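## Task

Move the spice jar onto the desk so it stands with its cap facing up, then open the hand and pull the robot away. It counts as failed if the jar tips over or ends leaning, and it does not count if the jar stays put only because the robot is still holding or touching it.

## Robot and tools

ROBOT. A two-wheeled cart (0.53 m wide, from x = -0.35 to 0.07 m in the base frame) with a pan/tilt head camera and two small arms, left_arm and right_arm. Each arm has shoulder_pan, shoulder_lift, elbow_flex, wrist_flex, wrist_roll and a gripper with one fixed and one swinging jaw. Pan axes sit at x = -0.060, y = +0.155 (left) and -0.155 m (right); the shoulder is 0.03 m out from that axis and 0.89 m up. Link lengths: upper arm 0.116, forearm 0.135, hand 0.162 m. The fixed jaw tip reaches about 0.44 m from its pan axis at most and cannot go below roughly 0.55 m above the floor.

FRAMES. Base frame: origin on the floor between the drive wheels, x ahead, y to the left, z up. left_hand and right_hand in the state are the fixed-jaw tip positions in this frame; a held object sits next to that tip, on the swinging-jaw side. Hand axes: z out along the fingers, y pointing from swinging jaw toward fixed jaw. base_odometry is relative to where the base began the scene, counts wheel rotation only (slip looks like motion), heading positive leftward in -3.142 to 3.142.

execute_actions. Arguments: "actions", a list holding one action or nothing (empty just reports state and images), and optional "cameras" (head_camera, left_wrist_camera, right_wrist_camera, or all; omitted or null means all, [] means none). An action may contain "base", "joints" or both, which start at once. "base" holds exactly one command and is relative to where the base last reported itself: {"translate_m": d}, a straight drive of d metres, positive forward, -1.4 to 1.4; or {"rotate_rad": d}, a turn in place, positive counter-clockwise seen from above, -3.2 to 3.2. No sideways motion. "joints" is a single dictionary keyed by joint name, covering both arms and the head, each value an absolute angle target in radians. Ranges: head_pan_rad -3.2 to 3.2 (0 ahead, positive left); head_tilt_rad -0.76 to 1.45 (0 level, positive down); for each arm (prefix left_arm_ or right_arm_): shoulder_pan_rad -1.919 to 1.919, shoulder_lift_rad -1.745 to 1.745, elbow_flex_rad -1.69 to 1.58, wrist_flex_rad -1.658 to 1.658, wrist_roll_rad -2.743 to 2.841, gripper_rad 0 to 1.919. Unknown keys or out-of-range values reject the whole call. Joints you omit may still chase their previous targets. An action runs at most 15 s.

JOINT MEANING. Pan: at 0 the left arm points left and the right arm right; positive is clockwise from above; straight ahead is +1.571 (left) and -1.571 (right). Bend: with lift, elbow and wrist_flex at 0 the upper arm is near vertical (0.24 rad outward) and forearm and fingers are horizontal; positive bends downward, and the sum of the three is the finger angle below horizontal (1.571 = pointing down, which needs the forearm no more than 0.08 rad above horizontal). Roll: -1.522 closes the jaws across the arm plane with fixed jaw on the left looking outward; 1.619 puts it on the right; 0.049 closes them in the plane (fixed jaw below for level fingers, toward the pan axis when pointing down). Keep the fixed jaw on the left when fingers are level over furniture, since the hand body then bulges upward (about 0.08 m) rather than downward. Tip opening by gripper angle: 0 to 0.003 m, 0.3 to 0.026, 0.6 to 0.049, 1 to 0.076, 1.919 to 0.106. To grip, command about 0.2 rad under the angle where the jaws meet the object; going further below barely helps and can trip the jaw. A jaw holding something reads off_target; done means empty or a weak grip.

Stowed arms: pan -1.75 (left) or 1.75 (right), lift 0.05, elbow 1.35, wrist_flex -1.55, roll -1.52. Stow in two steps (wrist joints first, then the other three); when leaving stow, do not move the wrist joints first. A turn in place with arms stowed needs a free circle of 0.44 m radius; near a desk, turning or reversing can hook the cart's rear on the edge and topple the robot.

RESULT LINES. base_status and joint_status report how each commanded motion ended: done (base: wheels turned the full amount, even if slipping), off_target (stopped short, may still push; for an arm, load sag, obstruction or a tripped motor), time_out (target dropped, holds in place). "joint command not followed" plus a cause means the self-collision check blocked that arm's targets (arm links or the two arms too close; it ignores jaws, head, cart, held objects and furniture); those joints show not_followed and may be retried each action until valid targets are given. on_its_own lists what moved without command. MOTOR HOT warns from 55 °C; OVER-TEMPERATURE FAULT and limit_stop_at_motor_heat mean the arm halted at 70 °C; resend targets afterward. Loaded joints sag below target; compensate by offsetting the next target against gravity. Hand positions can be off by a few cm.

OVERLOAD. A motor stuck over about 0.30 rad from target for about 2 s trips to 20 % torque, with no status message. To reset, wait until its reading is still, then command 0.2 rad from the reading on the side away from the old target (or 0.04 rad beyond the range end, or the end itself for a jaw). To stop a blocked joint straining, set its target to its reading.

LOADS AND SAFETY. One hand lifts about 0.4 kg extended, 0.7 kg within 0.28 m of its pan axis; two hands close in about 1 kg. Avoid arm-on-arm collisions or pressing (can end the run), pulling on objects in front (tipping), dropping, slamming or shoving items. Loose objects may get nudged occasionally.

OTHER TOOLS. wait {"seconds": 0 to 10} holds the current commands and returns state and images. zoom_image {"camera", "region": [x0, y0, x1, y1]} in pixels of that camera's latest full image (644x476, origin top-left, at most 504x504). read_manual {"section": "licences"} only returns licence text. finished_scene {"scene": n} ends the current scene irreversibly and reports success; the goal must hold on its own. Camera intrinsics and base-to-camera transforms are given in OpenCV form and are approximate.

Each tool is called after "Request:" by a JSON object that holds its "api" and its "payload".

## Session

I'll start by checking the robot's state and camera views.

Request:
{"api": "execute_actions", "payload": {"actions": []}}

Scene clock: 0.00 s.
base_odometry: x=+0.000 y=+0.000 heading=+0.000 (m, m, rad; odometry frame)
base_status: not commanded
joint_positions: head_pan_rad=-0.004 head_tilt_rad=-0.032 left_arm_shoulder_pan_rad=-1.730 left_arm_shoulder_lift_rad=+0.033 left_arm_elbow_flex_rad=+1.376 left_arm_wrist_flex_rad=-1.444 left_arm_wrist_roll_rad=-1.552 left_arm_gripper_rad=+1.920 right_arm_shoulder_pan_rad=+1.756 right_arm_shoulder_lift_rad=+0.088 right_arm_elbow_flex_rad=+1.368 right_arm_wrist_flex_rad=-1.510 right_arm_wrist_roll_rad=-1.548 right_arm_gripper_rad=+1.920
joint_status: not commanded
left_hand: x=-0.3051 y=+0.1078 z=+0.8790 quat_wxyz=(-0.068, -0.693, -0.045, +0.716) (m; base frame)
right_hand: x=-0.3063 y=-0.1167 z=+0.8790 quat_wxyz=(-0.058, +0.684, -0.073, -0.724) (m; base frame)
pictures: head_camera, left_wrist_camera, right_wrist_camera
Images, in order (width x height): head_camera 644x476, left_wrist_camera 644x476, right_wrist_camera 644x476.

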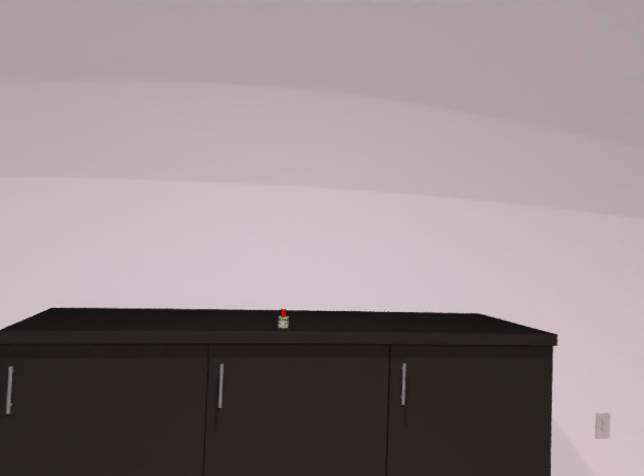

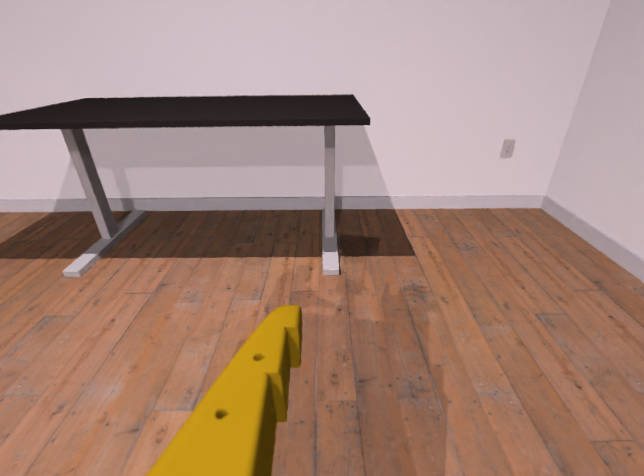

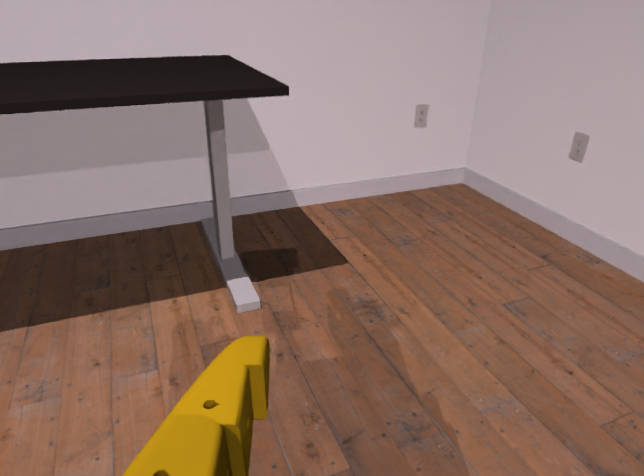

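Request:
{"api": "zoom_image", "payload": {"camera": "head_camera", "region": [240, 290, 330, 350]}}

Request:
{"api": "execute_actions", "payload": {"actions": [{"joints": {"head_tilt_rad": 0.45}}], "cameras": ["head_camera"]}}

Region (240, 290, 330, 350) of head_camera's 644x476 image, scaled by 5.600.

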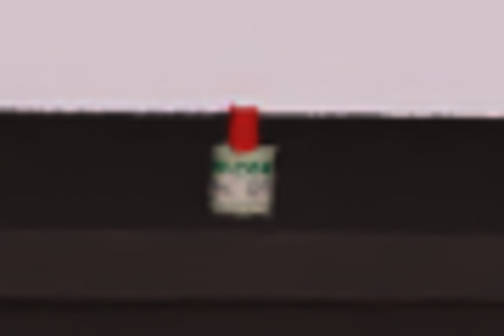

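Scene clock: 3.37 s.
base_odometry: x=+0.000 y=+0.000 heading=+0.000 (m, m, rad; odometry frame)
base_status: not commanded
joint_positions: head_pan_rad=-0.004 head_tilt_rad=+0.444 left_arm_shoulder_pan_rad=-1.730 left_arm_shoulder_lift_rad=+0.033 left_arm_elbow_flex_rad=+1.376 left_arm_wrist_flex_rad=-1.444 left_arm_wrist_roll_rad=-1.552 left_arm_gripper_rad=+1.920 right_arm_shoulder_pan_rad=+1.756 right_arm_shoulder_lift_rad=+0.088 right_arm_elbow_flex_rad=+1.368 right_arm_wrist_flex_rad=-1.510 right_arm_wrist_roll_rad=-1.548 right_arm_gripper_rad=+1.920
joint_status: all done
left_hand: x=-0.3051 y=+0.1078 z=+0.8790 quat_wxyz=(-0.068, -0.693, -0.045, +0.716) (m; base frame)
right_hand: x=-0.3063 y=-0.1167 z=+0.8790 quat_wxyz=(-0.058, +0.684, -0.073, -0.724) (m; base frame)
pictures: head_camera
camera_calibration (this result's frames):
head_camera: T_world_to_cam=[[-0.0172595, -0.999492, 0.0267947, -0.0340116], [-0.421816, -0.0170183, -0.906522, 1.06497], [0.906517, -0.0269485, -0.421308, 0.51933], [0, 0, 0, 1]] pos_world=[-0.0221478, -0.00187519, 1.18513]
Images, in order (width x height): head_camera 644x476.

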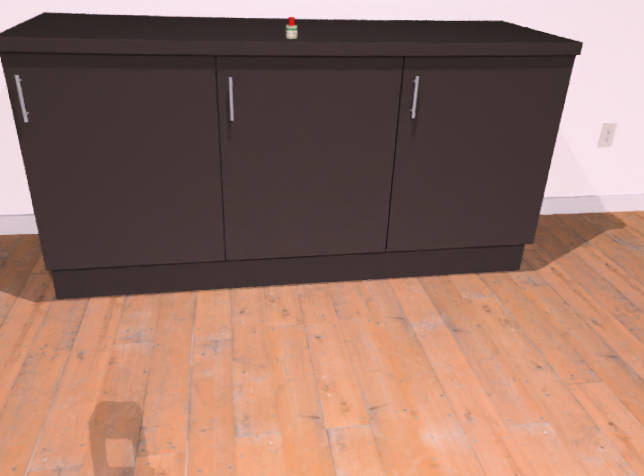

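Request:
{"api": "zoom_image", "payload": {"camera": "head_camera", "region": [250, 0, 340, 66]}}

Region (250, 0, 340, 66) of head_camera's 644x476 image, scaled by 5.600; it fills the top 370 rows of this view, and the rest is white.

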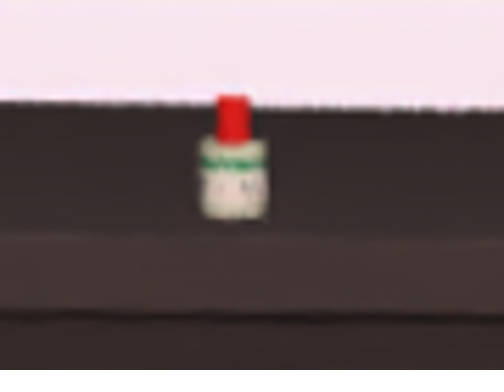

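Request:
{"api": "execute_actions", "payload": {"actions": [{"base": {"rotate_rad": 0.1}, "joints": {"right_arm_shoulder_pan_rad": -1.571, "head_pan_rad": -2.9, "head_tilt_rad": 0.4}}], "cameras": ["head_camera"]}}

Scene clock: 33.47 s.
base_odometry: x=+0.000 y=+0.000 heading=+0.099 (m, m, rad; odometry frame)
base_status: done
joint_positions: head_pan_rad=-2.890 head_tilt_rad=+0.413 left_arm_shoulder_pan_rad=-1.730 left_arm_shoulder_lift_rad=+0.033 left_arm_elbow_flex_rad=+1.376 left_arm_wrist_flex_rad=-1.444 left_arm_wrist_roll_rad=-1.552 left_arm_gripper_rad=+1.920 right_arm_shoulder_pan_rad=-1.564 right_arm_shoulder_lift_rad=+0.088 right_arm_elbow_flex_rad=+1.368 right_arm_wrist_flex_rad=-1.510 right_arm_wrist_roll_rad=-1.548 right_arm_gripper_rad=+1.920
joint_status: all done
left_hand: x=-0.3051 y=+0.1078 z=+0.8790 quat_wxyz=(-0.068, -0.693, -0.045, +0.716) (m; base frame)
right_hand: x=+0.1892 y=-0.1491 z=+0.8790 quat_wxyz=(+0.726, +0.012, +0.687, +0.007) (m; base frame)
pictures: head_camera
camera_calibration (this result's frames):
head_camera: T_world_to_cam=[[-0.235234, 0.971581, 0.0263836, -0.0437833], [0.377179, 0.116271, -0.918813, 1.11667], [-0.895768, -0.206184, -0.393811, 0.402973], [0, 0, 0, 1]] pos_world=[-0.0705124, -0.00421059, 1.18586]
Images, in order (width x height): head_camera 644x476.

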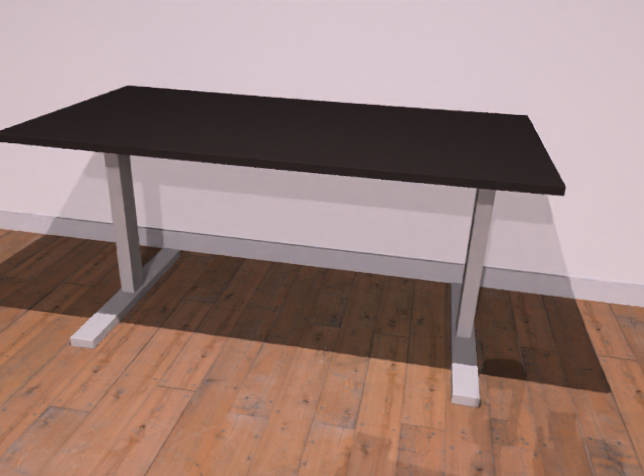

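Request:
{"api": "execute_actions", "payload": {"actions": [{"base": {"translate_m": 1.35}, "joints": {"head_pan_rad": 0.0, "head_tilt_rad": 0.45, "right_arm_shoulder_lift_rad": -0.15, "right_arm_elbow_flex_rad": 0.5, "right_arm_wrist_flex_rad": -0.35, "right_arm_wrist_roll_rad": -1.522, "right_arm_gripper_rad": 1.2}}], "cameras": ["head_camera", "right_wrist_camera"]}}

Scene clock: 49.77 s.
base_odometry: x=+1.343 y=+0.135 heading=+0.099 (m, m, rad; odometry frame)
base_status: done
joint_positions: head_pan_rad=-0.010 head_tilt_rad=+0.444 left_arm_shoulder_pan_rad=-1.730 left_arm_shoulder_lift_rad=+0.033 left_arm_elbow_flex_rad=+1.376 left_arm_wrist_flex_rad=-1.444 left_arm_wrist_roll_rad=-1.552 left_arm_gripper_rad=+1.920 right_arm_shoulder_pan_rad=-1.564 right_arm_shoulder_lift_rad=-0.112 right_arm_elbow_flex_rad=+0.544 right_arm_wrist_flex_rad=-0.352 right_arm_wrist_roll_rad=-1.528 right_arm_gripper_rad=+1.206
joint_status: all done
left_hand: x=-0.3051 y=+0.1078 z=+0.8790 quat_wxyz=(-0.068, -0.693, -0.045, +0.716) (m; base frame)
right_hand: x=+0.2704 y=-0.1497 z=+0.9441 quat_wxyz=(+0.678, +0.005, +0.735, +0.000) (m; base frame)
pictures: head_camera, right_wrist_camera
camera_calibration (this result's frames):
head_camera: T_world_to_cam=[[-0.0232315, -0.999371, 0.0267981, -0.0342962], [-0.422147, -0.0144921, -0.906412, 1.06483], [0.90623, -0.0323701, -0.421545, 0.519589], [0, 0, 0, 1]] pos_world=[-0.0221506, -0.00202393, 1.18512]
right_wrist_camera: T_world_to_cam=[[-0.042455, -0.999092, 0.00350983, -0.150503], [-0.604765, 0.022902, -0.796074, 0.937472], [0.795271, -0.03592, -0.605189, 0.417578], [0, 0, 0, 1]] pos_world=[0.228473, -0.156837, 0.999539]
Images, in order (width x height): head_camera 644x476, right_wrist_camera 644x476.

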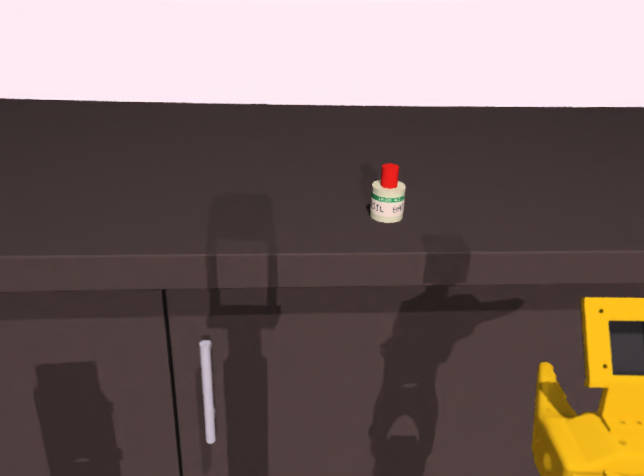

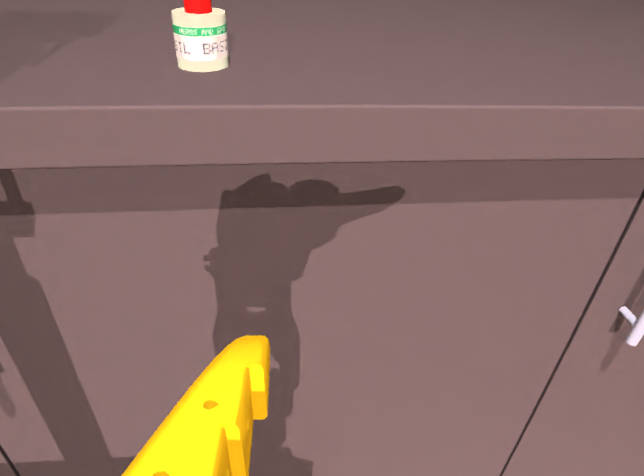

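Request:
{"api": "zoom_image", "payload": {"camera": "head_camera", "region": [340, 150, 440, 300]}}

Request:
{"api": "zoom_image", "payload": {"camera": "right_wrist_camera", "region": [130, 0, 290, 180]}}

Region (340, 150, 440, 300) of head_camera's 644x476 image, scaled by 3.360.

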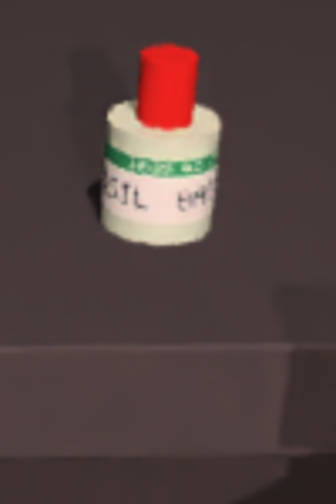

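Region (130, 0, 290, 180) of right_wrist_camera's 644x476 image, scaled by 2.800.

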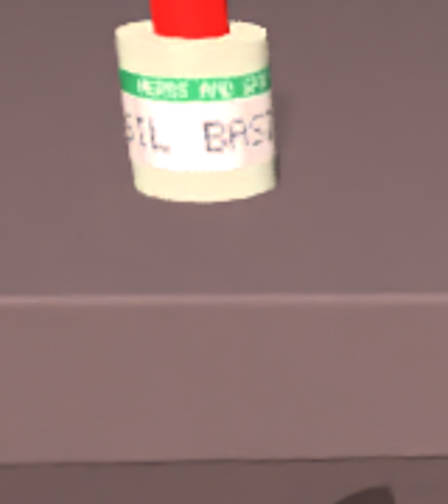

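Request:
{"api": "execute_actions", "payload": {"actions": [{"base": {"rotate_rad": 0.149}, "joints": {"head_pan_rad": -0.25, "head_tilt_rad": 0.55, "right_arm_shoulder_pan_rad": -1.575, "right_arm_shoulder_lift_rad": 0.09, "right_arm_elbow_flex_rad": -0.025, "right_arm_wrist_flex_rad": 0.152, "right_arm_gripper_rad": 1.0}}], "cameras": ["head_camera", "right_wrist_camera"]}}

Scene clock: 97.60 s.
base_odometry: x=+1.344 y=+0.135 heading=+0.249 (m, m, rad; odometry frame)
base_status: done
joint_positions: head_pan_rad=-0.240 head_tilt_rad=+0.544 left_arm_shoulder_pan_rad=-1.730 left_arm_shoulder_lift_rad=+0.033 left_arm_elbow_flex_rad=+1.376 left_arm_wrist_flex_rad=-1.444 left_arm_wrist_roll_rad=-1.552 left_arm_gripper_rad=+1.920 right_arm_shoulder_pan_rad=-1.570 right_arm_shoulder_lift_rad=+0.108 right_arm_elbow_flex_rad=+0.020 right_arm_wrist_flex_rad=+0.151 right_arm_wrist_roll_rad=-1.528 right_arm_gripper_rad=+1.006
joint_status: all done
left_hand: x=-0.3051 y=+0.1078 z=+0.8790 quat_wxyz=(-0.068, -0.693, -0.045, +0.716) (m; base frame)
right_hand: x=+0.2991 y=-0.1477 z=+0.9467 quat_wxyz=(+0.602, +0.003, +0.798, +0.002) (m; base frame)
pictures: head_camera, right_wrist_camera
camera_calibration (this result's frames):
head_camera: T_world_to_cam=[[-0.24779, -0.968409, 0.0279869, -0.0462188], [-0.500283, 0.103164, -0.859694, 1.00738], [0.829649, -0.227025, -0.510042, 0.61785], [0, 0, 0, 1]] pos_world=[-0.0200747, -0.00841686, 1.18246]
right_wrist_camera: T_world_to_cam=[[-0.0349466, -0.999335, 0.0103652, -0.15607], [-0.749593, 0.0193508, -0.661616, 0.872368], [0.660975, -0.0308909, -0.749771, 0.574142], [0, 0, 0, 1]] pos_world=[0.268974, -0.155111, 1.00927]
Images, in order (width x height): head_camera 644x476, right_wrist_camera 644x476.

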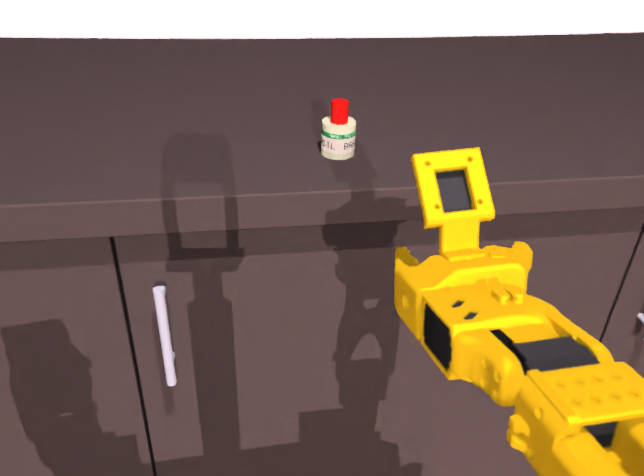

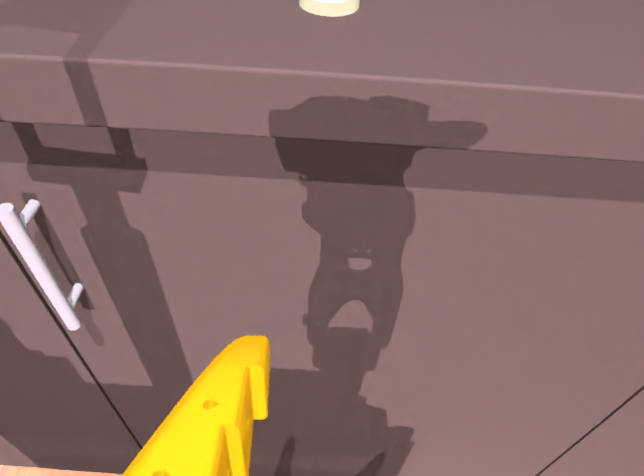

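Request:
{"api": "execute_actions", "payload": {"actions": [{"base": {"translate_m": 0.17}, "joints": {"head_pan_rad": -0.38, "head_tilt_rad": 0.62, "right_arm_shoulder_pan_rad": -1.595}}], "cameras": ["head_camera", "right_wrist_camera"]}}

Scene clock: 107.63 s.
base_odometry: x=+1.509 y=+0.178 heading=+0.251 (m, m, rad; odometry frame)
base_status: done
joint_positions: head_pan_rad=-0.370 head_tilt_rad=+0.614 left_arm_shoulder_pan_rad=-1.730 left_arm_shoulder_lift_rad=+0.033 left_arm_elbow_flex_rad=+1.376 left_arm_wrist_flex_rad=-1.444 left_arm_wrist_roll_rad=-1.552 left_arm_gripper_rad=+1.920 right_arm_shoulder_pan_rad=-1.588 right_arm_shoulder_lift_rad=+0.108 right_arm_elbow_flex_rad=+0.020 right_arm_wrist_flex_rad=+0.151 right_arm_wrist_roll_rad=-1.528 right_arm_gripper_rad=+1.006
joint_status: all done
left_hand: x=-0.3051 y=+0.1078 z=+0.8790 quat_wxyz=(-0.068, -0.693, -0.045, +0.716) (m; base frame)
right_hand: x=+0.2989 y=-0.1411 z=+0.9467 quat_wxyz=(+0.602, -0.004, +0.798, +0.007) (m; base frame)
pictures: head_camera, right_wrist_camera
camera_calibration (this result's frames):
head_camera: T_world_to_cam=[[-0.369411, -0.928824, 0.0286556, -0.0527046], [-0.537886, 0.188578, -0.821655, 0.961832], [0.757769, -0.318942, -0.569264, 0.682637], [0, 0, 0, 1]] pos_world=[-0.019395, -0.0126124, 1.1804]
right_wrist_camera: T_world_to_cam=[[-0.0165462, -0.999809, 0.0103652, -0.155039], [-0.749823, 0.00555, -0.661616, 0.870215], [0.661432, -0.0187193, -0.749771, 0.576056], [0, 0, 0, 1]] pos_world=[0.26892, -0.149056, 1.00927]
Images, in order (width x height): head_camera 644x476, right_wrist_camera 644x476.

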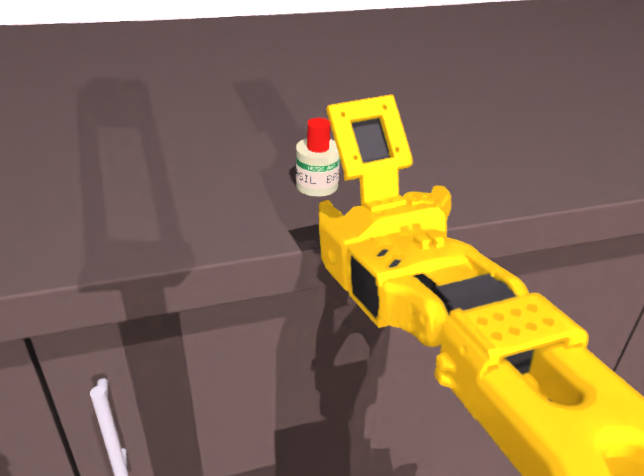

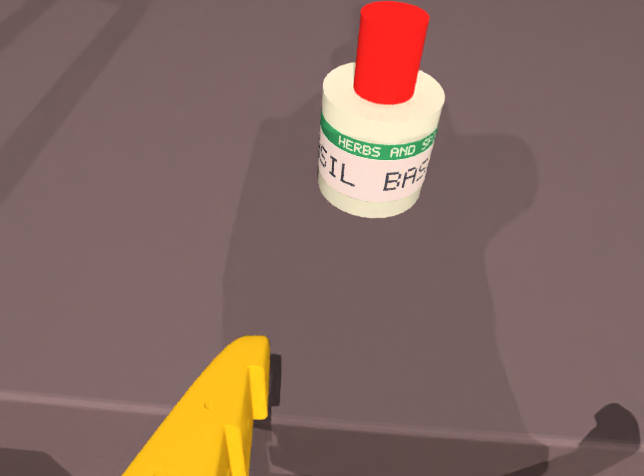

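Request:
{"api": "zoom_image", "payload": {"camera": "right_wrist_camera", "region": [280, 0, 480, 240]}}

Region (280, 0, 480, 240) of right_wrist_camera's 644x476 image, scaled by 2.100.

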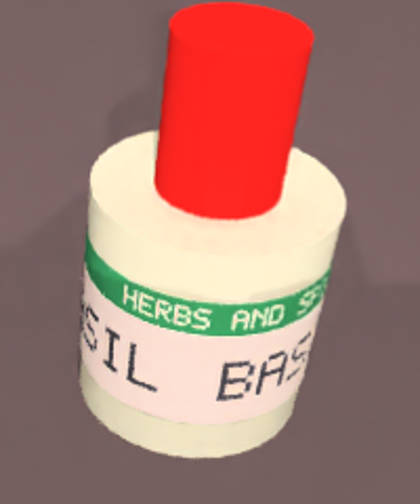

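Request:
{"api": "execute_actions", "payload": {"actions": [{"base": {"translate_m": 0.05}, "joints": {"right_arm_shoulder_lift_rad": 0.148, "right_arm_elbow_flex_rad": 0.115, "right_arm_wrist_flex_rad": -0.005, "head_pan_rad": -0.45, "head_tilt_rad": 0.68}}], "cameras": ["head_camera", "right_wrist_camera"]}}

Scene clock: 124.33 s.
base_odometry: x=+1.557 y=+0.190 heading=+0.250 (m, m, rad; odometry frame)
base_status: done
joint_positions: head_pan_rad=-0.440 head_tilt_rad=+0.675 left_arm_shoulder_pan_rad=-1.730 left_arm_shoulder_lift_rad=+0.033 left_arm_elbow_flex_rad=+1.376 left_arm_wrist_flex_rad=-1.444 left_arm_wrist_roll_rad=-1.552 left_arm_gripper_rad=+1.920 right_arm_shoulder_pan_rad=-1.588 right_arm_shoulder_lift_rad=+0.169 right_arm_elbow_flex_rad=+0.118 right_arm_wrist_flex_rad=+0.011 right_arm_wrist_roll_rad=-1.528 right_arm_gripper_rad=+1.006
joint_status: all done
left_hand: x=-0.3051 y=+0.1078 z=+0.8790 quat_wxyz=(-0.068, -0.693, -0.045, +0.716) (m; base frame)
right_hand: x=+0.3010 y=-0.1410 z=+0.9198 quat_wxyz=(+0.594, -0.004, +0.804, +0.007) (m; base frame)
pictures: head_camera, right_wrist_camera
camera_calibration (this result's frames):
head_camera: T_world_to_cam=[[-0.431884, -0.901459, 0.0291148, -0.0561694], [-0.567167, 0.246344, -0.785898, 0.9193], [0.701283, -0.35593, -0.61767, 0.735696], [0, 0, 0, 1]] pos_world=[-0.0187938, -0.0152419, 1.17853]
right_wrist_camera: T_world_to_cam=[[-0.0163328, -0.999806, 0.0110379, -0.155372], [-0.762864, 0.00532432, -0.646537, 0.843982], [0.646352, -0.0189802, -0.762803, 0.570976], [0, 0, 0, 1]] pos_world=[0.272255, -0.148998, 0.982922]
Images, in order (width x height): head_camera 644x476, right_wrist_camera 644x476.

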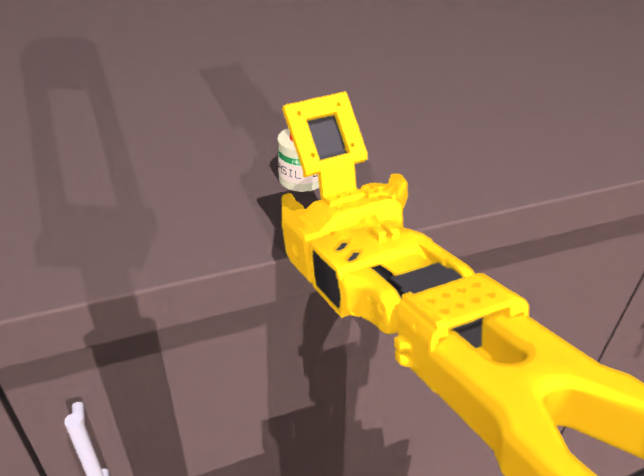

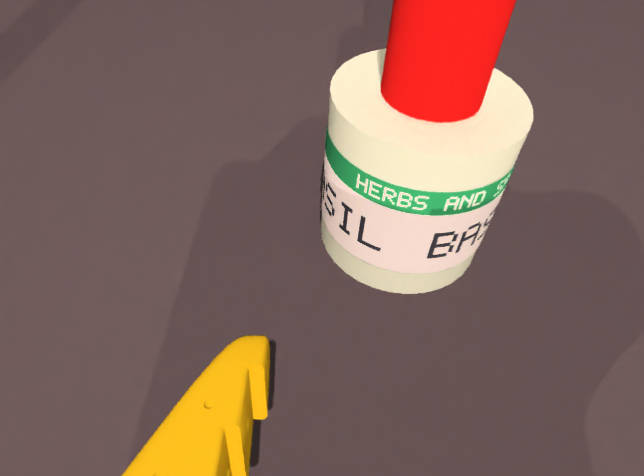

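Request:
{"api": "execute_actions", "payload": {"actions": [{"base": {"translate_m": 0.053}, "joints": {"right_arm_shoulder_lift_rad": 0.162}}], "cameras": ["head_camera", "right_wrist_camera"]}}

Scene clock: 134.90 s.
base_odometry: x=+1.609 y=+0.203 heading=+0.250 (m, m, rad; odometry frame)
base_status: done
joint_positions: head_pan_rad=-0.440 head_tilt_rad=+0.675 left_arm_shoulder_pan_rad=-1.730 left_arm_shoulder_lift_rad=+0.033 left_arm_elbow_flex_rad=+1.376 left_arm_wrist_flex_rad=-1.444 left_arm_wrist_roll_rad=-1.552 left_arm_gripper_rad=+1.920 right_arm_shoulder_pan_rad=-1.588 right_arm_shoulder_lift_rad=+0.181 right_arm_elbow_flex_rad=+0.118 right_arm_wrist_flex_rad=+0.011 right_arm_wrist_roll_rad=-1.528 right_arm_gripper_rad=+1.006
joint_status: all done
left_hand: x=-0.3051 y=+0.1078 z=+0.8790 quat_wxyz=(-0.068, -0.693, -0.045, +0.716) (m; base frame)
right_hand: x=+0.3013 y=-0.1410 z=+0.9157 quat_wxyz=(+0.589, -0.004, +0.808, +0.007) (m; base frame)
pictures: head_camera, right_wrist_camera
camera_calibration (this result's frames):
head_camera: T_world_to_cam=[[-0.431997, -0.901405, 0.029115, -0.0561749], [-0.567152, 0.246423, -0.785884, 0.919284], [0.701225, -0.356012, -0.617688, 0.735715], [0, 0, 0, 1]] pos_world=[-0.0187952, -0.0152458, 1.17853]
right_wrist_camera: T_world_to_cam=[[-0.0161948, -0.999803, 0.0114498, -0.155736], [-0.77074, 0.00518805, -0.637129, 0.835317], [0.636944, -0.019143, -0.770672, 0.577707], [0, 0, 0, 1]] pos_world=[0.273323, -0.14898, 0.979211]
Images, in order (width x height): head_camera 644x476, right_wrist_camera 644x476.

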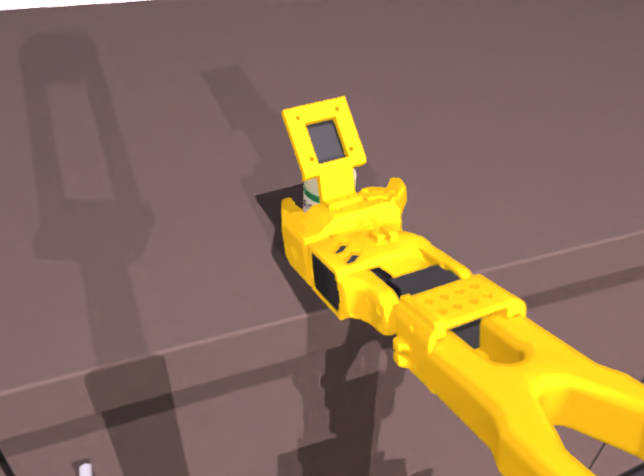

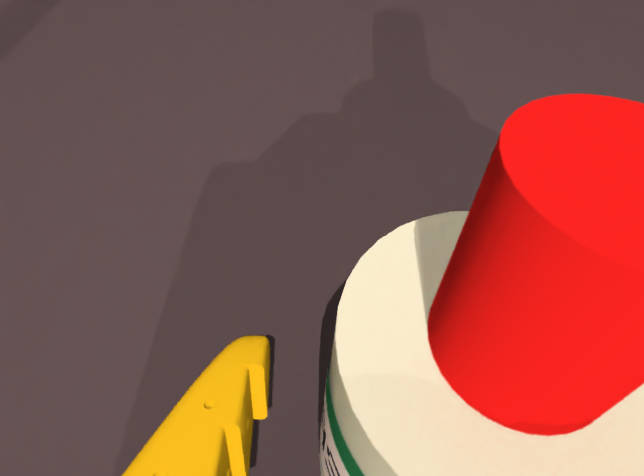

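Request:
{"api": "execute_actions", "payload": {"actions": [{"base": {"translate_m": 0.006}, "joints": {"right_arm_shoulder_pan_rad": -1.56, "right_arm_gripper_rad": 0.65}}], "cameras": ["right_wrist_camera"]}}

Scene clock: 141.53 s.
base_odometry: x=+1.615 y=+0.205 heading=+0.249 (m, m, rad; odometry frame)
base_status: done
joint_positions: head_pan_rad=-0.440 head_tilt_rad=+0.675 left_arm_shoulder_pan_rad=-1.730 left_arm_shoulder_lift_rad=+0.033 left_arm_elbow_flex_rad=+1.376 left_arm_wrist_flex_rad=-1.444 left_arm_wrist_roll_rad=-1.552 left_arm_gripper_rad=+1.920 right_arm_shoulder_pan_rad=-1.567 right_arm_shoulder_lift_rad=+0.181 right_arm_elbow_flex_rad=+0.118 right_arm_wrist_flex_rad=+0.011 right_arm_wrist_roll_rad=-1.528 right_arm_gripper_rad=+0.657
joint_status: all done
left_hand: x=-0.3051 y=+0.1078 z=+0.8790 quat_wxyz=(-0.068, -0.693, -0.045, +0.716) (m; base frame)
right_hand: x=+0.3015 y=-0.1488 z=+0.9157 quat_wxyz=(+0.589, +0.004, +0.808, +0.001) (m; base frame)
pictures: right_wrist_camera
camera_calibration (this result's frames):
right_wrist_camera: T_world_to_cam=[[-0.037661, -0.999225, 0.0114498, -0.156934], [-0.770451, 0.0217378, -0.637129, 0.8379], [0.636386, -0.0328164, -0.770672, 0.575554], [0, 0, 0, 1]] pos_world=[0.273375, -0.156139, 0.979211]
Images, in order (width x height): right_wrist_camera 644x476.

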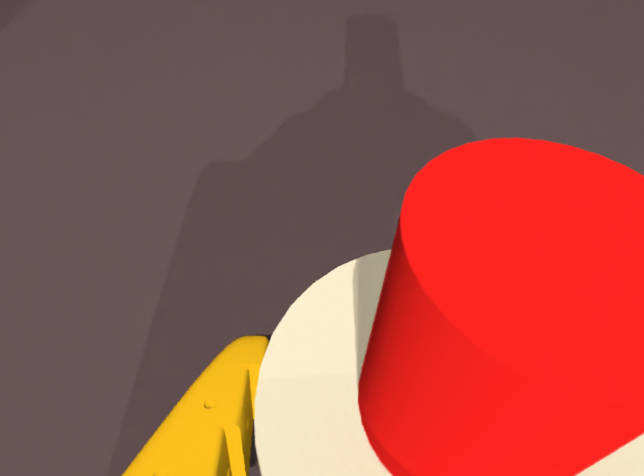

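Request:
{"api": "execute_actions", "payload": {"actions": [{"joints": {"right_arm_gripper_rad": 0.3}}], "cameras": ["head_camera", "right_wrist_camera"]}}

Scene clock: 143.83 s.
base_odometry: x=+1.615 y=+0.205 heading=+0.249 (m, m, rad; odometry frame)
base_status: not commanded
joint_positions: head_pan_rad=-0.440 head_tilt_rad=+0.675 left_arm_shoulder_pan_rad=-1.730 left_arm_shoulder_lift_rad=+0.033 left_arm_elbow_flex_rad=+1.376 left_arm_wrist_flex_rad=-1.444 left_arm_wrist_roll_rad=-1.552 left_arm_gripper_rad=+1.920 right_arm_shoulder_pan_rad=-1.567 right_arm_shoulder_lift_rad=+0.181 right_arm_elbow_flex_rad=+0.118 right_arm_wrist_flex_rad=+0.011 right_arm_wrist_roll_rad=-1.528 right_arm_gripper_rad=+0.419
joint_status: right_arm_gripper_rad off_target (ended at +0.419, target +0.300)
left_hand: x=-0.3051 y=+0.1078 z=+0.8790 quat_wxyz=(-0.068, -0.693, -0.045, +0.716) (m; base frame)
right_hand: x=+0.3015 y=-0.1488 z=+0.9157 quat_wxyz=(+0.589, +0.004, +0.808, +0.001) (m; base frame)
pictures: head_camera, right_wrist_camera
camera_calibration (this result's frames):
head_camera: T_world_to_cam=[[-0.432007, -0.9014, 0.029115, -0.0561754], [-0.567151, 0.246431, -0.785883, 0.919282], [0.70122, -0.35602, -0.61769, 0.735717], [0, 0, 0, 1]] pos_world=[-0.0187953, -0.0152461, 1.17853]
right_wrist_camera: T_world_to_cam=[[-0.037661, -0.999225, 0.0114498, -0.156934], [-0.770451, 0.0217378, -0.637129, 0.8379], [0.636386, -0.0328164, -0.770672, 0.575554], [0, 0, 0, 1]] pos_world=[0.273375, -0.156139, 0.979211]
Images, in order (width x height): head_camera 644x476, right_wrist_camera 644x476.

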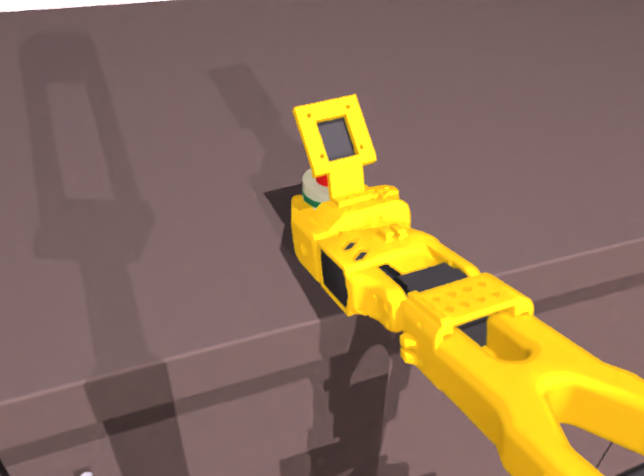

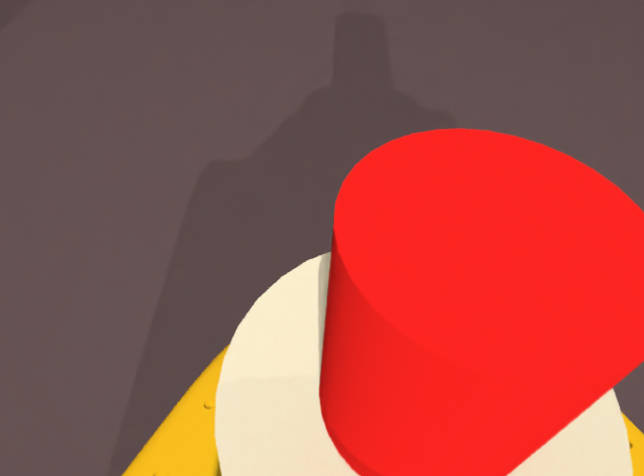

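Request:
{"api": "execute_actions", "payload": {"actions": [{"joints": {"right_arm_gripper_rad": 0.25}}], "cameras": []}}

Request:
{"api": "execute_actions", "payload": {"actions": [{"joints": {"right_arm_shoulder_lift_rad": 0.04, "right_arm_wrist_flex_rad": 0.08}}], "cameras": ["head_camera", "right_wrist_camera"]}}

Scene clock: 147.97 s.
base_odometry: x=+1.615 y=+0.205 heading=+0.249 (m, m, rad; odometry frame)
base_status: not commanded
joint_positions: head_pan_rad=-0.440 head_tilt_rad=+0.675 left_arm_shoulder_pan_rad=-1.730 left_arm_shoulder_lift_rad=+0.033 left_arm_elbow_flex_rad=+1.376 left_arm_wrist_flex_rad=-1.444 left_arm_wrist_roll_rad=-1.552 left_arm_gripper_rad=+1.920 right_arm_shoulder_pan_rad=-1.567 right_arm_shoulder_lift_rad=+0.181 right_arm_elbow_flex_rad=+0.118 right_arm_wrist_flex_rad=+0.011 right_arm_wrist_roll_rad=-1.528 right_arm_gripper_rad=+0.412
joint_status: right_arm_gripper_rad off_target (ended at +0.412, target +0.250)
left_hand: x=-0.3051 y=+0.1078 z=+0.8790 quat_wxyz=(-0.068, -0.693, -0.045, +0.716) (m; base frame)
right_hand: x=+0.3015 y=-0.1488 z=+0.9157 quat_wxyz=(+0.589, +0.004, +0.808, +0.001) (m; base frame)
pictures: none
No camera images: the call's "cameras" was empty. Leave "cameras" out to get every camera's image.

Scene clock: 148.73 s.
base_odometry: x=+1.615 y=+0.205 heading=+0.249 (m, m, rad; odometry frame)
base_status: not commanded
joint_positions: head_pan_rad=-0.440 head_tilt_rad=+0.675 left_arm_shoulder_pan_rad=-1.730 left_arm_shoulder_lift_rad=+0.033 left_arm_elbow_flex_rad=+1.376 left_arm_wrist_flex_rad=-1.444 left_arm_wrist_roll_rad=-1.552 left_arm_gripper_rad=+1.920 right_arm_shoulder_pan_rad=-1.567 right_arm_shoulder_lift_rad=+0.097 right_arm_elbow_flex_rad=+0.121 right_arm_wrist_flex_rad=+0.079 right_arm_wrist_roll_rad=-1.528 right_arm_gripper_rad=+0.412
joint_status: all done
left_hand: x=-0.3051 y=+0.1078 z=+0.8790 quat_wxyz=(-0.068, -0.693, -0.045, +0.716) (m; base frame)
right_hand: x=+0.2955 y=-0.1488 z=+0.9322 quat_wxyz=(+0.595, +0.004, +0.804, +0.001) (m; base frame)
pictures: head_camera, right_wrist_camera
camera_calibration (this result's frames):
head_camera: T_world_to_cam=[[-0.432007, -0.9014, 0.029115, -0.0561754], [-0.567151, 0.246431, -0.785883, 0.919282], [0.70122, -0.35602, -0.61769, 0.735716], [0, 0, 0, 1]] pos_world=[-0.0187953, -0.0152461, 1.17853]
right_wrist_camera: T_world_to_cam=[[-0.0378158, -0.999224, 0.0109863, -0.156847], [-0.761582, 0.0217008, -0.647706, 0.850995], [0.646965, -0.0328605, -0.761811, 0.580691], [0, 0, 0, 1]] pos_world=[0.266484, -0.15611, 0.995295]
Images, in order (width x height): head_camera 644x476, right_wrist_camera 644x476.

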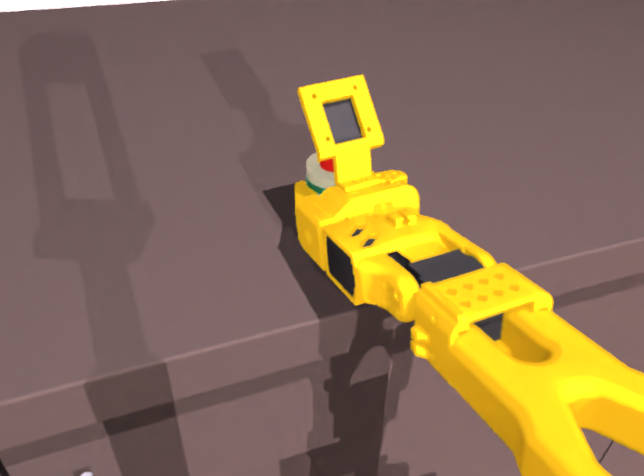

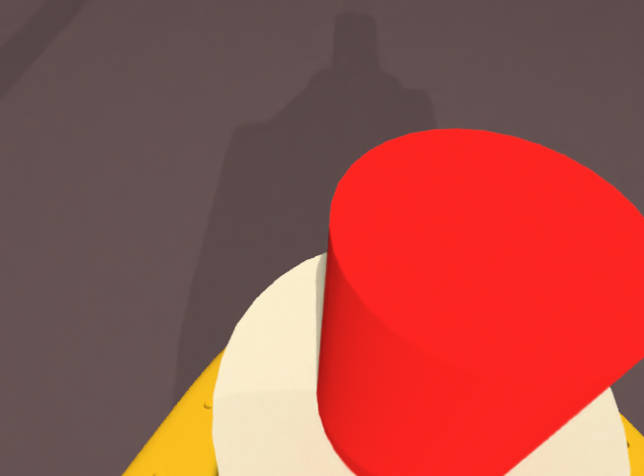

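Request:
{"api": "execute_actions", "payload": {"actions": [{"base": {"translate_m": -1.4}, "joints": {"head_pan_rad": -3.1, "head_tilt_rad": 0.5}}], "cameras": ["head_camera", "right_wrist_camera"]}}

Scene clock: 166.37 s.
base_odometry: x=+0.257 y=-0.138 heading=+0.247 (m, m, rad; odometry frame)
base_status: done
joint_positions: head_pan_rad=-3.090 head_tilt_rad=+0.514 left_arm_shoulder_pan_rad=-1.730 left_arm_shoulder_lift_rad=+0.033 left_arm_elbow_flex_rad=+1.376 left_arm_wrist_flex_rad=-1.444 left_arm_wrist_roll_rad=-1.552 left_arm_gripper_rad=+1.920 right_arm_shoulder_pan_rad=-1.567 right_arm_shoulder_lift_rad=+0.095 right_arm_elbow_flex_rad=+0.121 right_arm_wrist_flex_rad=+0.079 right_arm_wrist_roll_rad=-1.528 right_arm_gripper_rad=+0.412
joint_status: all done
left_hand: x=-0.3051 y=+0.1078 z=+0.8790 quat_wxyz=(-0.068, -0.693, -0.045, +0.716) (m; base frame)
right_hand: x=+0.2954 y=-0.1488 z=+0.9327 quat_wxyz=(+0.596, +0.004, +0.803, +0.001) (m; base frame)
pictures: head_camera, right_wrist_camera
camera_calibration (this result's frames):
head_camera: T_world_to_cam=[[-0.0402174, 0.998808, 0.0276572, -0.0360833], [0.482651, 0.0436554, -0.874724, 1.07088], [-0.874889, -0.0218304, -0.483831, 0.507568], [0, 0, 0, 1]] pos_world=[-0.0742462, 0.000371068, 1.1833]
right_wrist_camera: T_world_to_cam=[[-0.0378327, -0.999224, 0.0109347, -0.156801], [-0.760587, 0.0216966, -0.648873, 0.852068], [0.648133, -0.0328654, -0.760818, 0.579837], [0, 0, 0, 1]] pos_world=[0.266329, -0.15611, 0.995749]
Images, in order (width x height): head_camera 644x476, right_wrist_camera 644x476.

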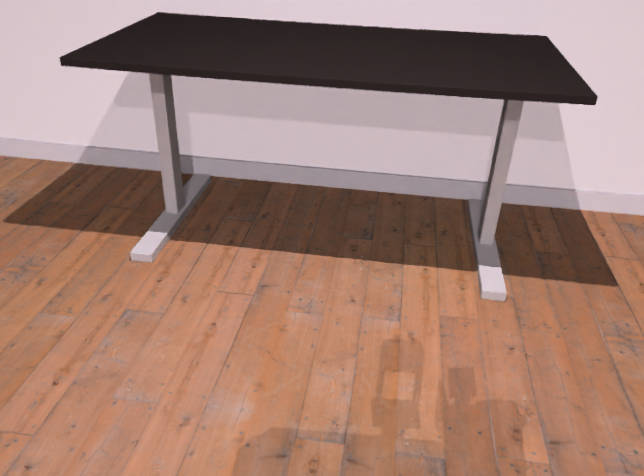

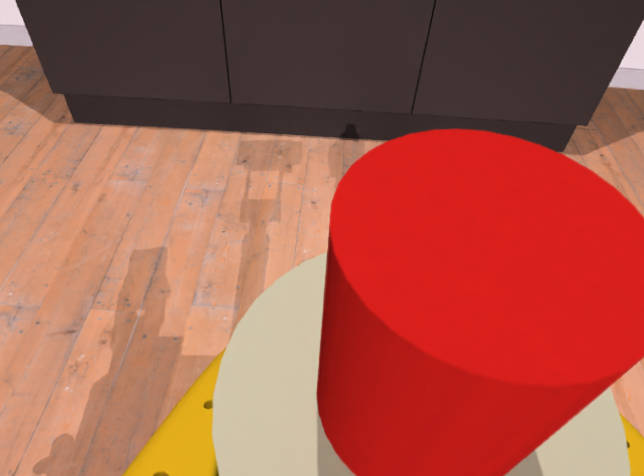

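Request:
{"api": "execute_actions", "payload": {"actions": [{"base": {"rotate_rad": 3.08}, "joints": {"head_pan_rad": 0.0, "head_tilt_rad": 0.5, "right_arm_shoulder_lift_rad": 0.64, "right_arm_elbow_flex_rad": 0.155, "right_arm_wrist_flex_rad": -0.535}}], "cameras": ["head_camera", "right_wrist_camera"]}}

Scene clock: 182.10 s.
base_odometry: x=+0.257 y=-0.138 heading=-2.958 (m, m, rad; odometry frame)
base_status: done
joint_positions: head_pan_rad=-0.010 head_tilt_rad=+0.514 left_arm_shoulder_pan_rad=-1.730 left_arm_shoulder_lift_rad=+0.033 left_arm_elbow_flex_rad=+1.376 left_arm_wrist_flex_rad=-1.444 left_arm_wrist_roll_rad=-1.552 left_arm_gripper_rad=+1.920 right_arm_shoulder_pan_rad=-1.565 right_arm_shoulder_lift_rad=+0.668 right_arm_elbow_flex_rad=+0.161 right_arm_wrist_flex_rad=-0.515 right_arm_wrist_roll_rad=-1.528 right_arm_gripper_rad=+0.412
joint_status: all done
left_hand: x=-0.3051 y=+0.1078 z=+0.8790 quat_wxyz=(-0.068, -0.693, -0.045, +0.716) (m; base frame)
right_hand: x=+0.3098 y=-0.1494 z=+0.8195 quat_wxyz=(+0.588, +0.005, +0.809, +0.000) (m; base frame)
pictures: head_camera, right_wrist_camera
camera_calibration (this result's frames):
head_camera: T_world_to_cam=[[-0.0212891, -0.999391, 0.0276572, -0.0351937], [-0.484422, -0.0138879, -0.874724, 1.02543], [0.874575, -0.0320199, -0.483831, 0.589793], [0, 0, 0, 1]] pos_world=[-0.0198282, -0.00204611, 1.1833]
right_wrist_camera: T_world_to_cam=[[-0.0391584, -0.999166, 0.0115525, -0.155734], [-0.772367, 0.0229307, -0.634762, 0.78186], [0.633968, -0.033779, -0.772621, 0.498341], [0, 0, 0, 1]] pos_world=[0.281853, -0.156699, 0.883123]
Images, in order (width x height): head_camera 644x476, right_wrist_camera 644x476.

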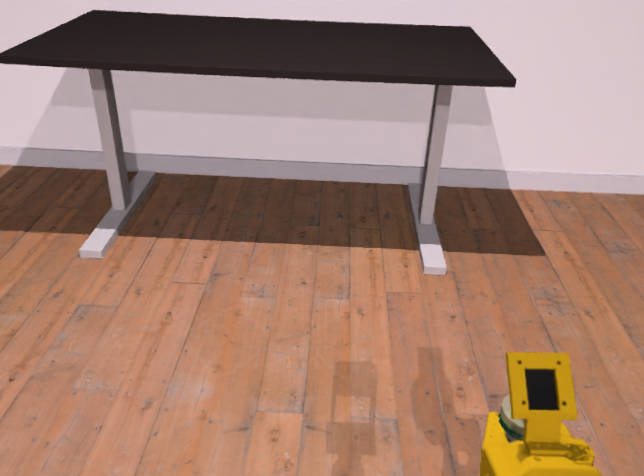

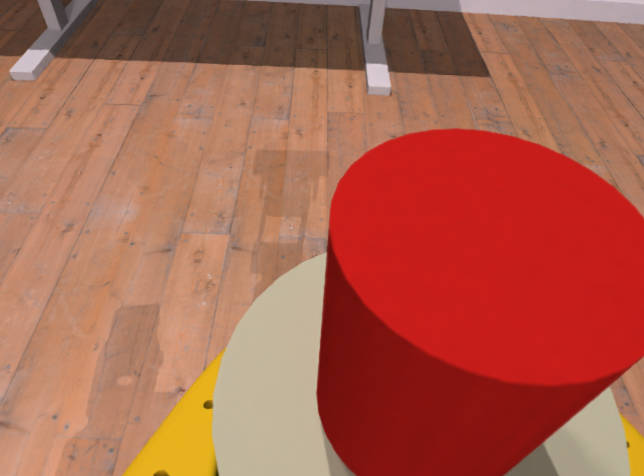

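Request:
{"api": "execute_actions", "payload": {"actions": [{"base": {"translate_m": 1.27}, "joints": {"head_pan_rad": -0.2, "head_tilt_rad": 0.75}}], "cameras": ["head_camera", "right_wrist_camera"]}}

Scene clock: 194.23 s.
base_odometry: x=-0.992 y=-0.372 heading=-2.958 (m, m, rad; odometry frame)
base_status: done
joint_positions: head_pan_rad=-0.190 head_tilt_rad=+0.745 left_arm_shoulder_pan_rad=-1.730 left_arm_shoulder_lift_rad=+0.033 left_arm_elbow_flex_rad=+1.376 left_arm_wrist_flex_rad=-1.444 left_arm_wrist_roll_rad=-1.552 left_arm_gripper_rad=+1.920 right_arm_shoulder_pan_rad=-1.565 right_arm_shoulder_lift_rad=+0.668 right_arm_elbow_flex_rad=+0.161 right_arm_wrist_flex_rad=-0.515 right_arm_wrist_roll_rad=-1.528 right_arm_gripper_rad=+0.412
joint_status: all done
left_hand: x=-0.3051 y=+0.1078 z=+0.8790 quat_wxyz=(-0.068, -0.693, -0.045, +0.716) (m; base frame)
right_hand: x=+0.3098 y=-0.1494 z=+0.8195 quat_wxyz=(+0.588, +0.005, +0.809, +0.000) (m; base frame)
pictures: head_camera, right_wrist_camera
camera_calibration (this result's frames):
head_camera: T_world_to_cam=[[-0.193411, -0.980674, 0.0295168, -0.0454239], [-0.663079, 0.108482, -0.740647, 0.862707], [0.723131, -0.162821, -0.671246, 0.79839], [0, 0, 0, 1]] pos_world=[-0.0140824, -0.00813929, 1.17622]
right_wrist_camera: T_world_to_cam=[[-0.0391584, -0.999166, 0.0115525, -0.155734], [-0.772367, 0.0229307, -0.634762, 0.78186], [0.633968, -0.033779, -0.772621, 0.498341], [0, 0, 0, 1]] pos_world=[0.281853, -0.156699, 0.883123]
Images, in order (width x height): head_camera 644x476, right_wrist_camera 644x476.

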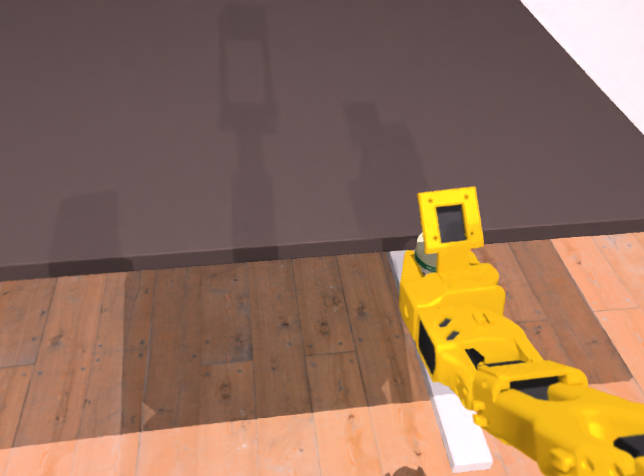

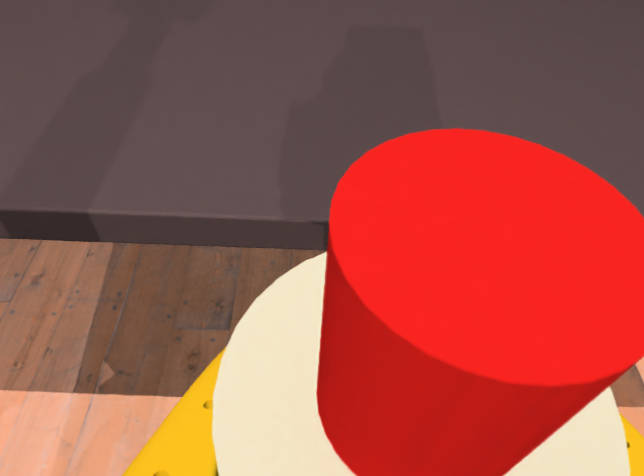

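Request:
{"api": "execute_actions", "payload": {"actions": [{"base": {"translate_m": 0.265}, "joints": {"head_pan_rad": -0.4, "head_tilt_rad": 0.95, "right_arm_shoulder_lift_rad": 1.04, "right_arm_elbow_flex_rad": -0.08, "right_arm_wrist_flex_rad": -0.735}}], "cameras": ["head_camera", "right_wrist_camera"]}}

Scene clock: 208.40 s.
base_odometry: x=-1.253 y=-0.420 heading=-2.959 (m, m, rad; odometry frame)
base_status: done
joint_positions: head_pan_rad=-0.390 head_tilt_rad=+0.945 left_arm_shoulder_pan_rad=-1.730 left_arm_shoulder_lift_rad=+0.033 left_arm_elbow_flex_rad=+1.376 left_arm_wrist_flex_rad=-1.444 left_arm_wrist_roll_rad=-1.552 left_arm_gripper_rad=+1.920 right_arm_shoulder_pan_rad=-1.565 right_arm_shoulder_lift_rad=+1.069 right_arm_elbow_flex_rad=-0.045 right_arm_wrist_flex_rad=-0.716 right_arm_wrist_roll_rad=-1.528 right_arm_gripper_rad=+0.412
joint_status: all done
left_hand: x=-0.3051 y=+0.1078 z=+0.8790 quat_wxyz=(-0.068, -0.693, -0.045, +0.716) (m; base frame)
right_hand: x=+0.3100 y=-0.1494 z=+0.7620 quat_wxyz=(+0.590, +0.005, +0.807, +0.000) (m; base frame)
pictures: head_camera, right_wrist_camera
camera_calibration (this result's frames):
head_camera: T_world_to_cam=[[-0.378891, -0.924959, 0.0298618, -0.0545386], [-0.7522, 0.289006, -0.592174, 0.687626], [0.539107, -0.246832, -0.805256, 0.943986], [0, 0, 0, 1]] pos_world=[-0.0123409, -0.0161683, 1.16897]
right_wrist_camera: T_world_to_cam=[[-0.0392112, -0.999166, 0.0113984, -0.154929], [-0.769438, 0.022914, -0.63831, 0.747288], [0.637517, -0.0337993, -0.769695, 0.450445], [0, 0, 0, 1]] pos_world=[0.281751, -0.156698, 0.825473]
Images, in order (width x height): head_camera 644x476, right_wrist_camera 644x476.

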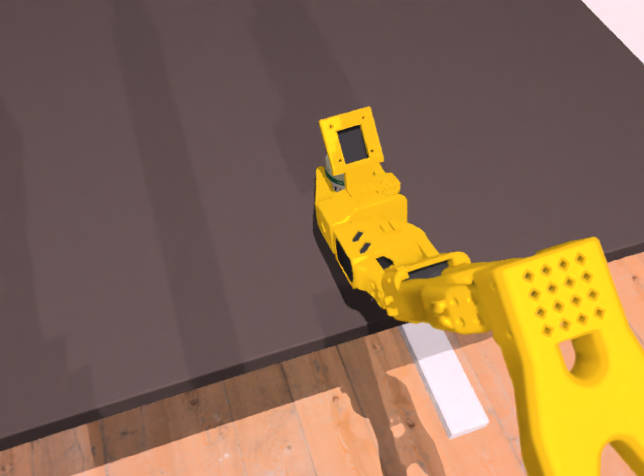

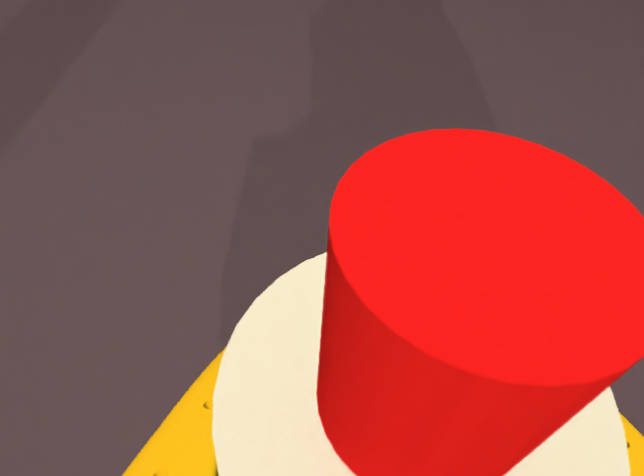

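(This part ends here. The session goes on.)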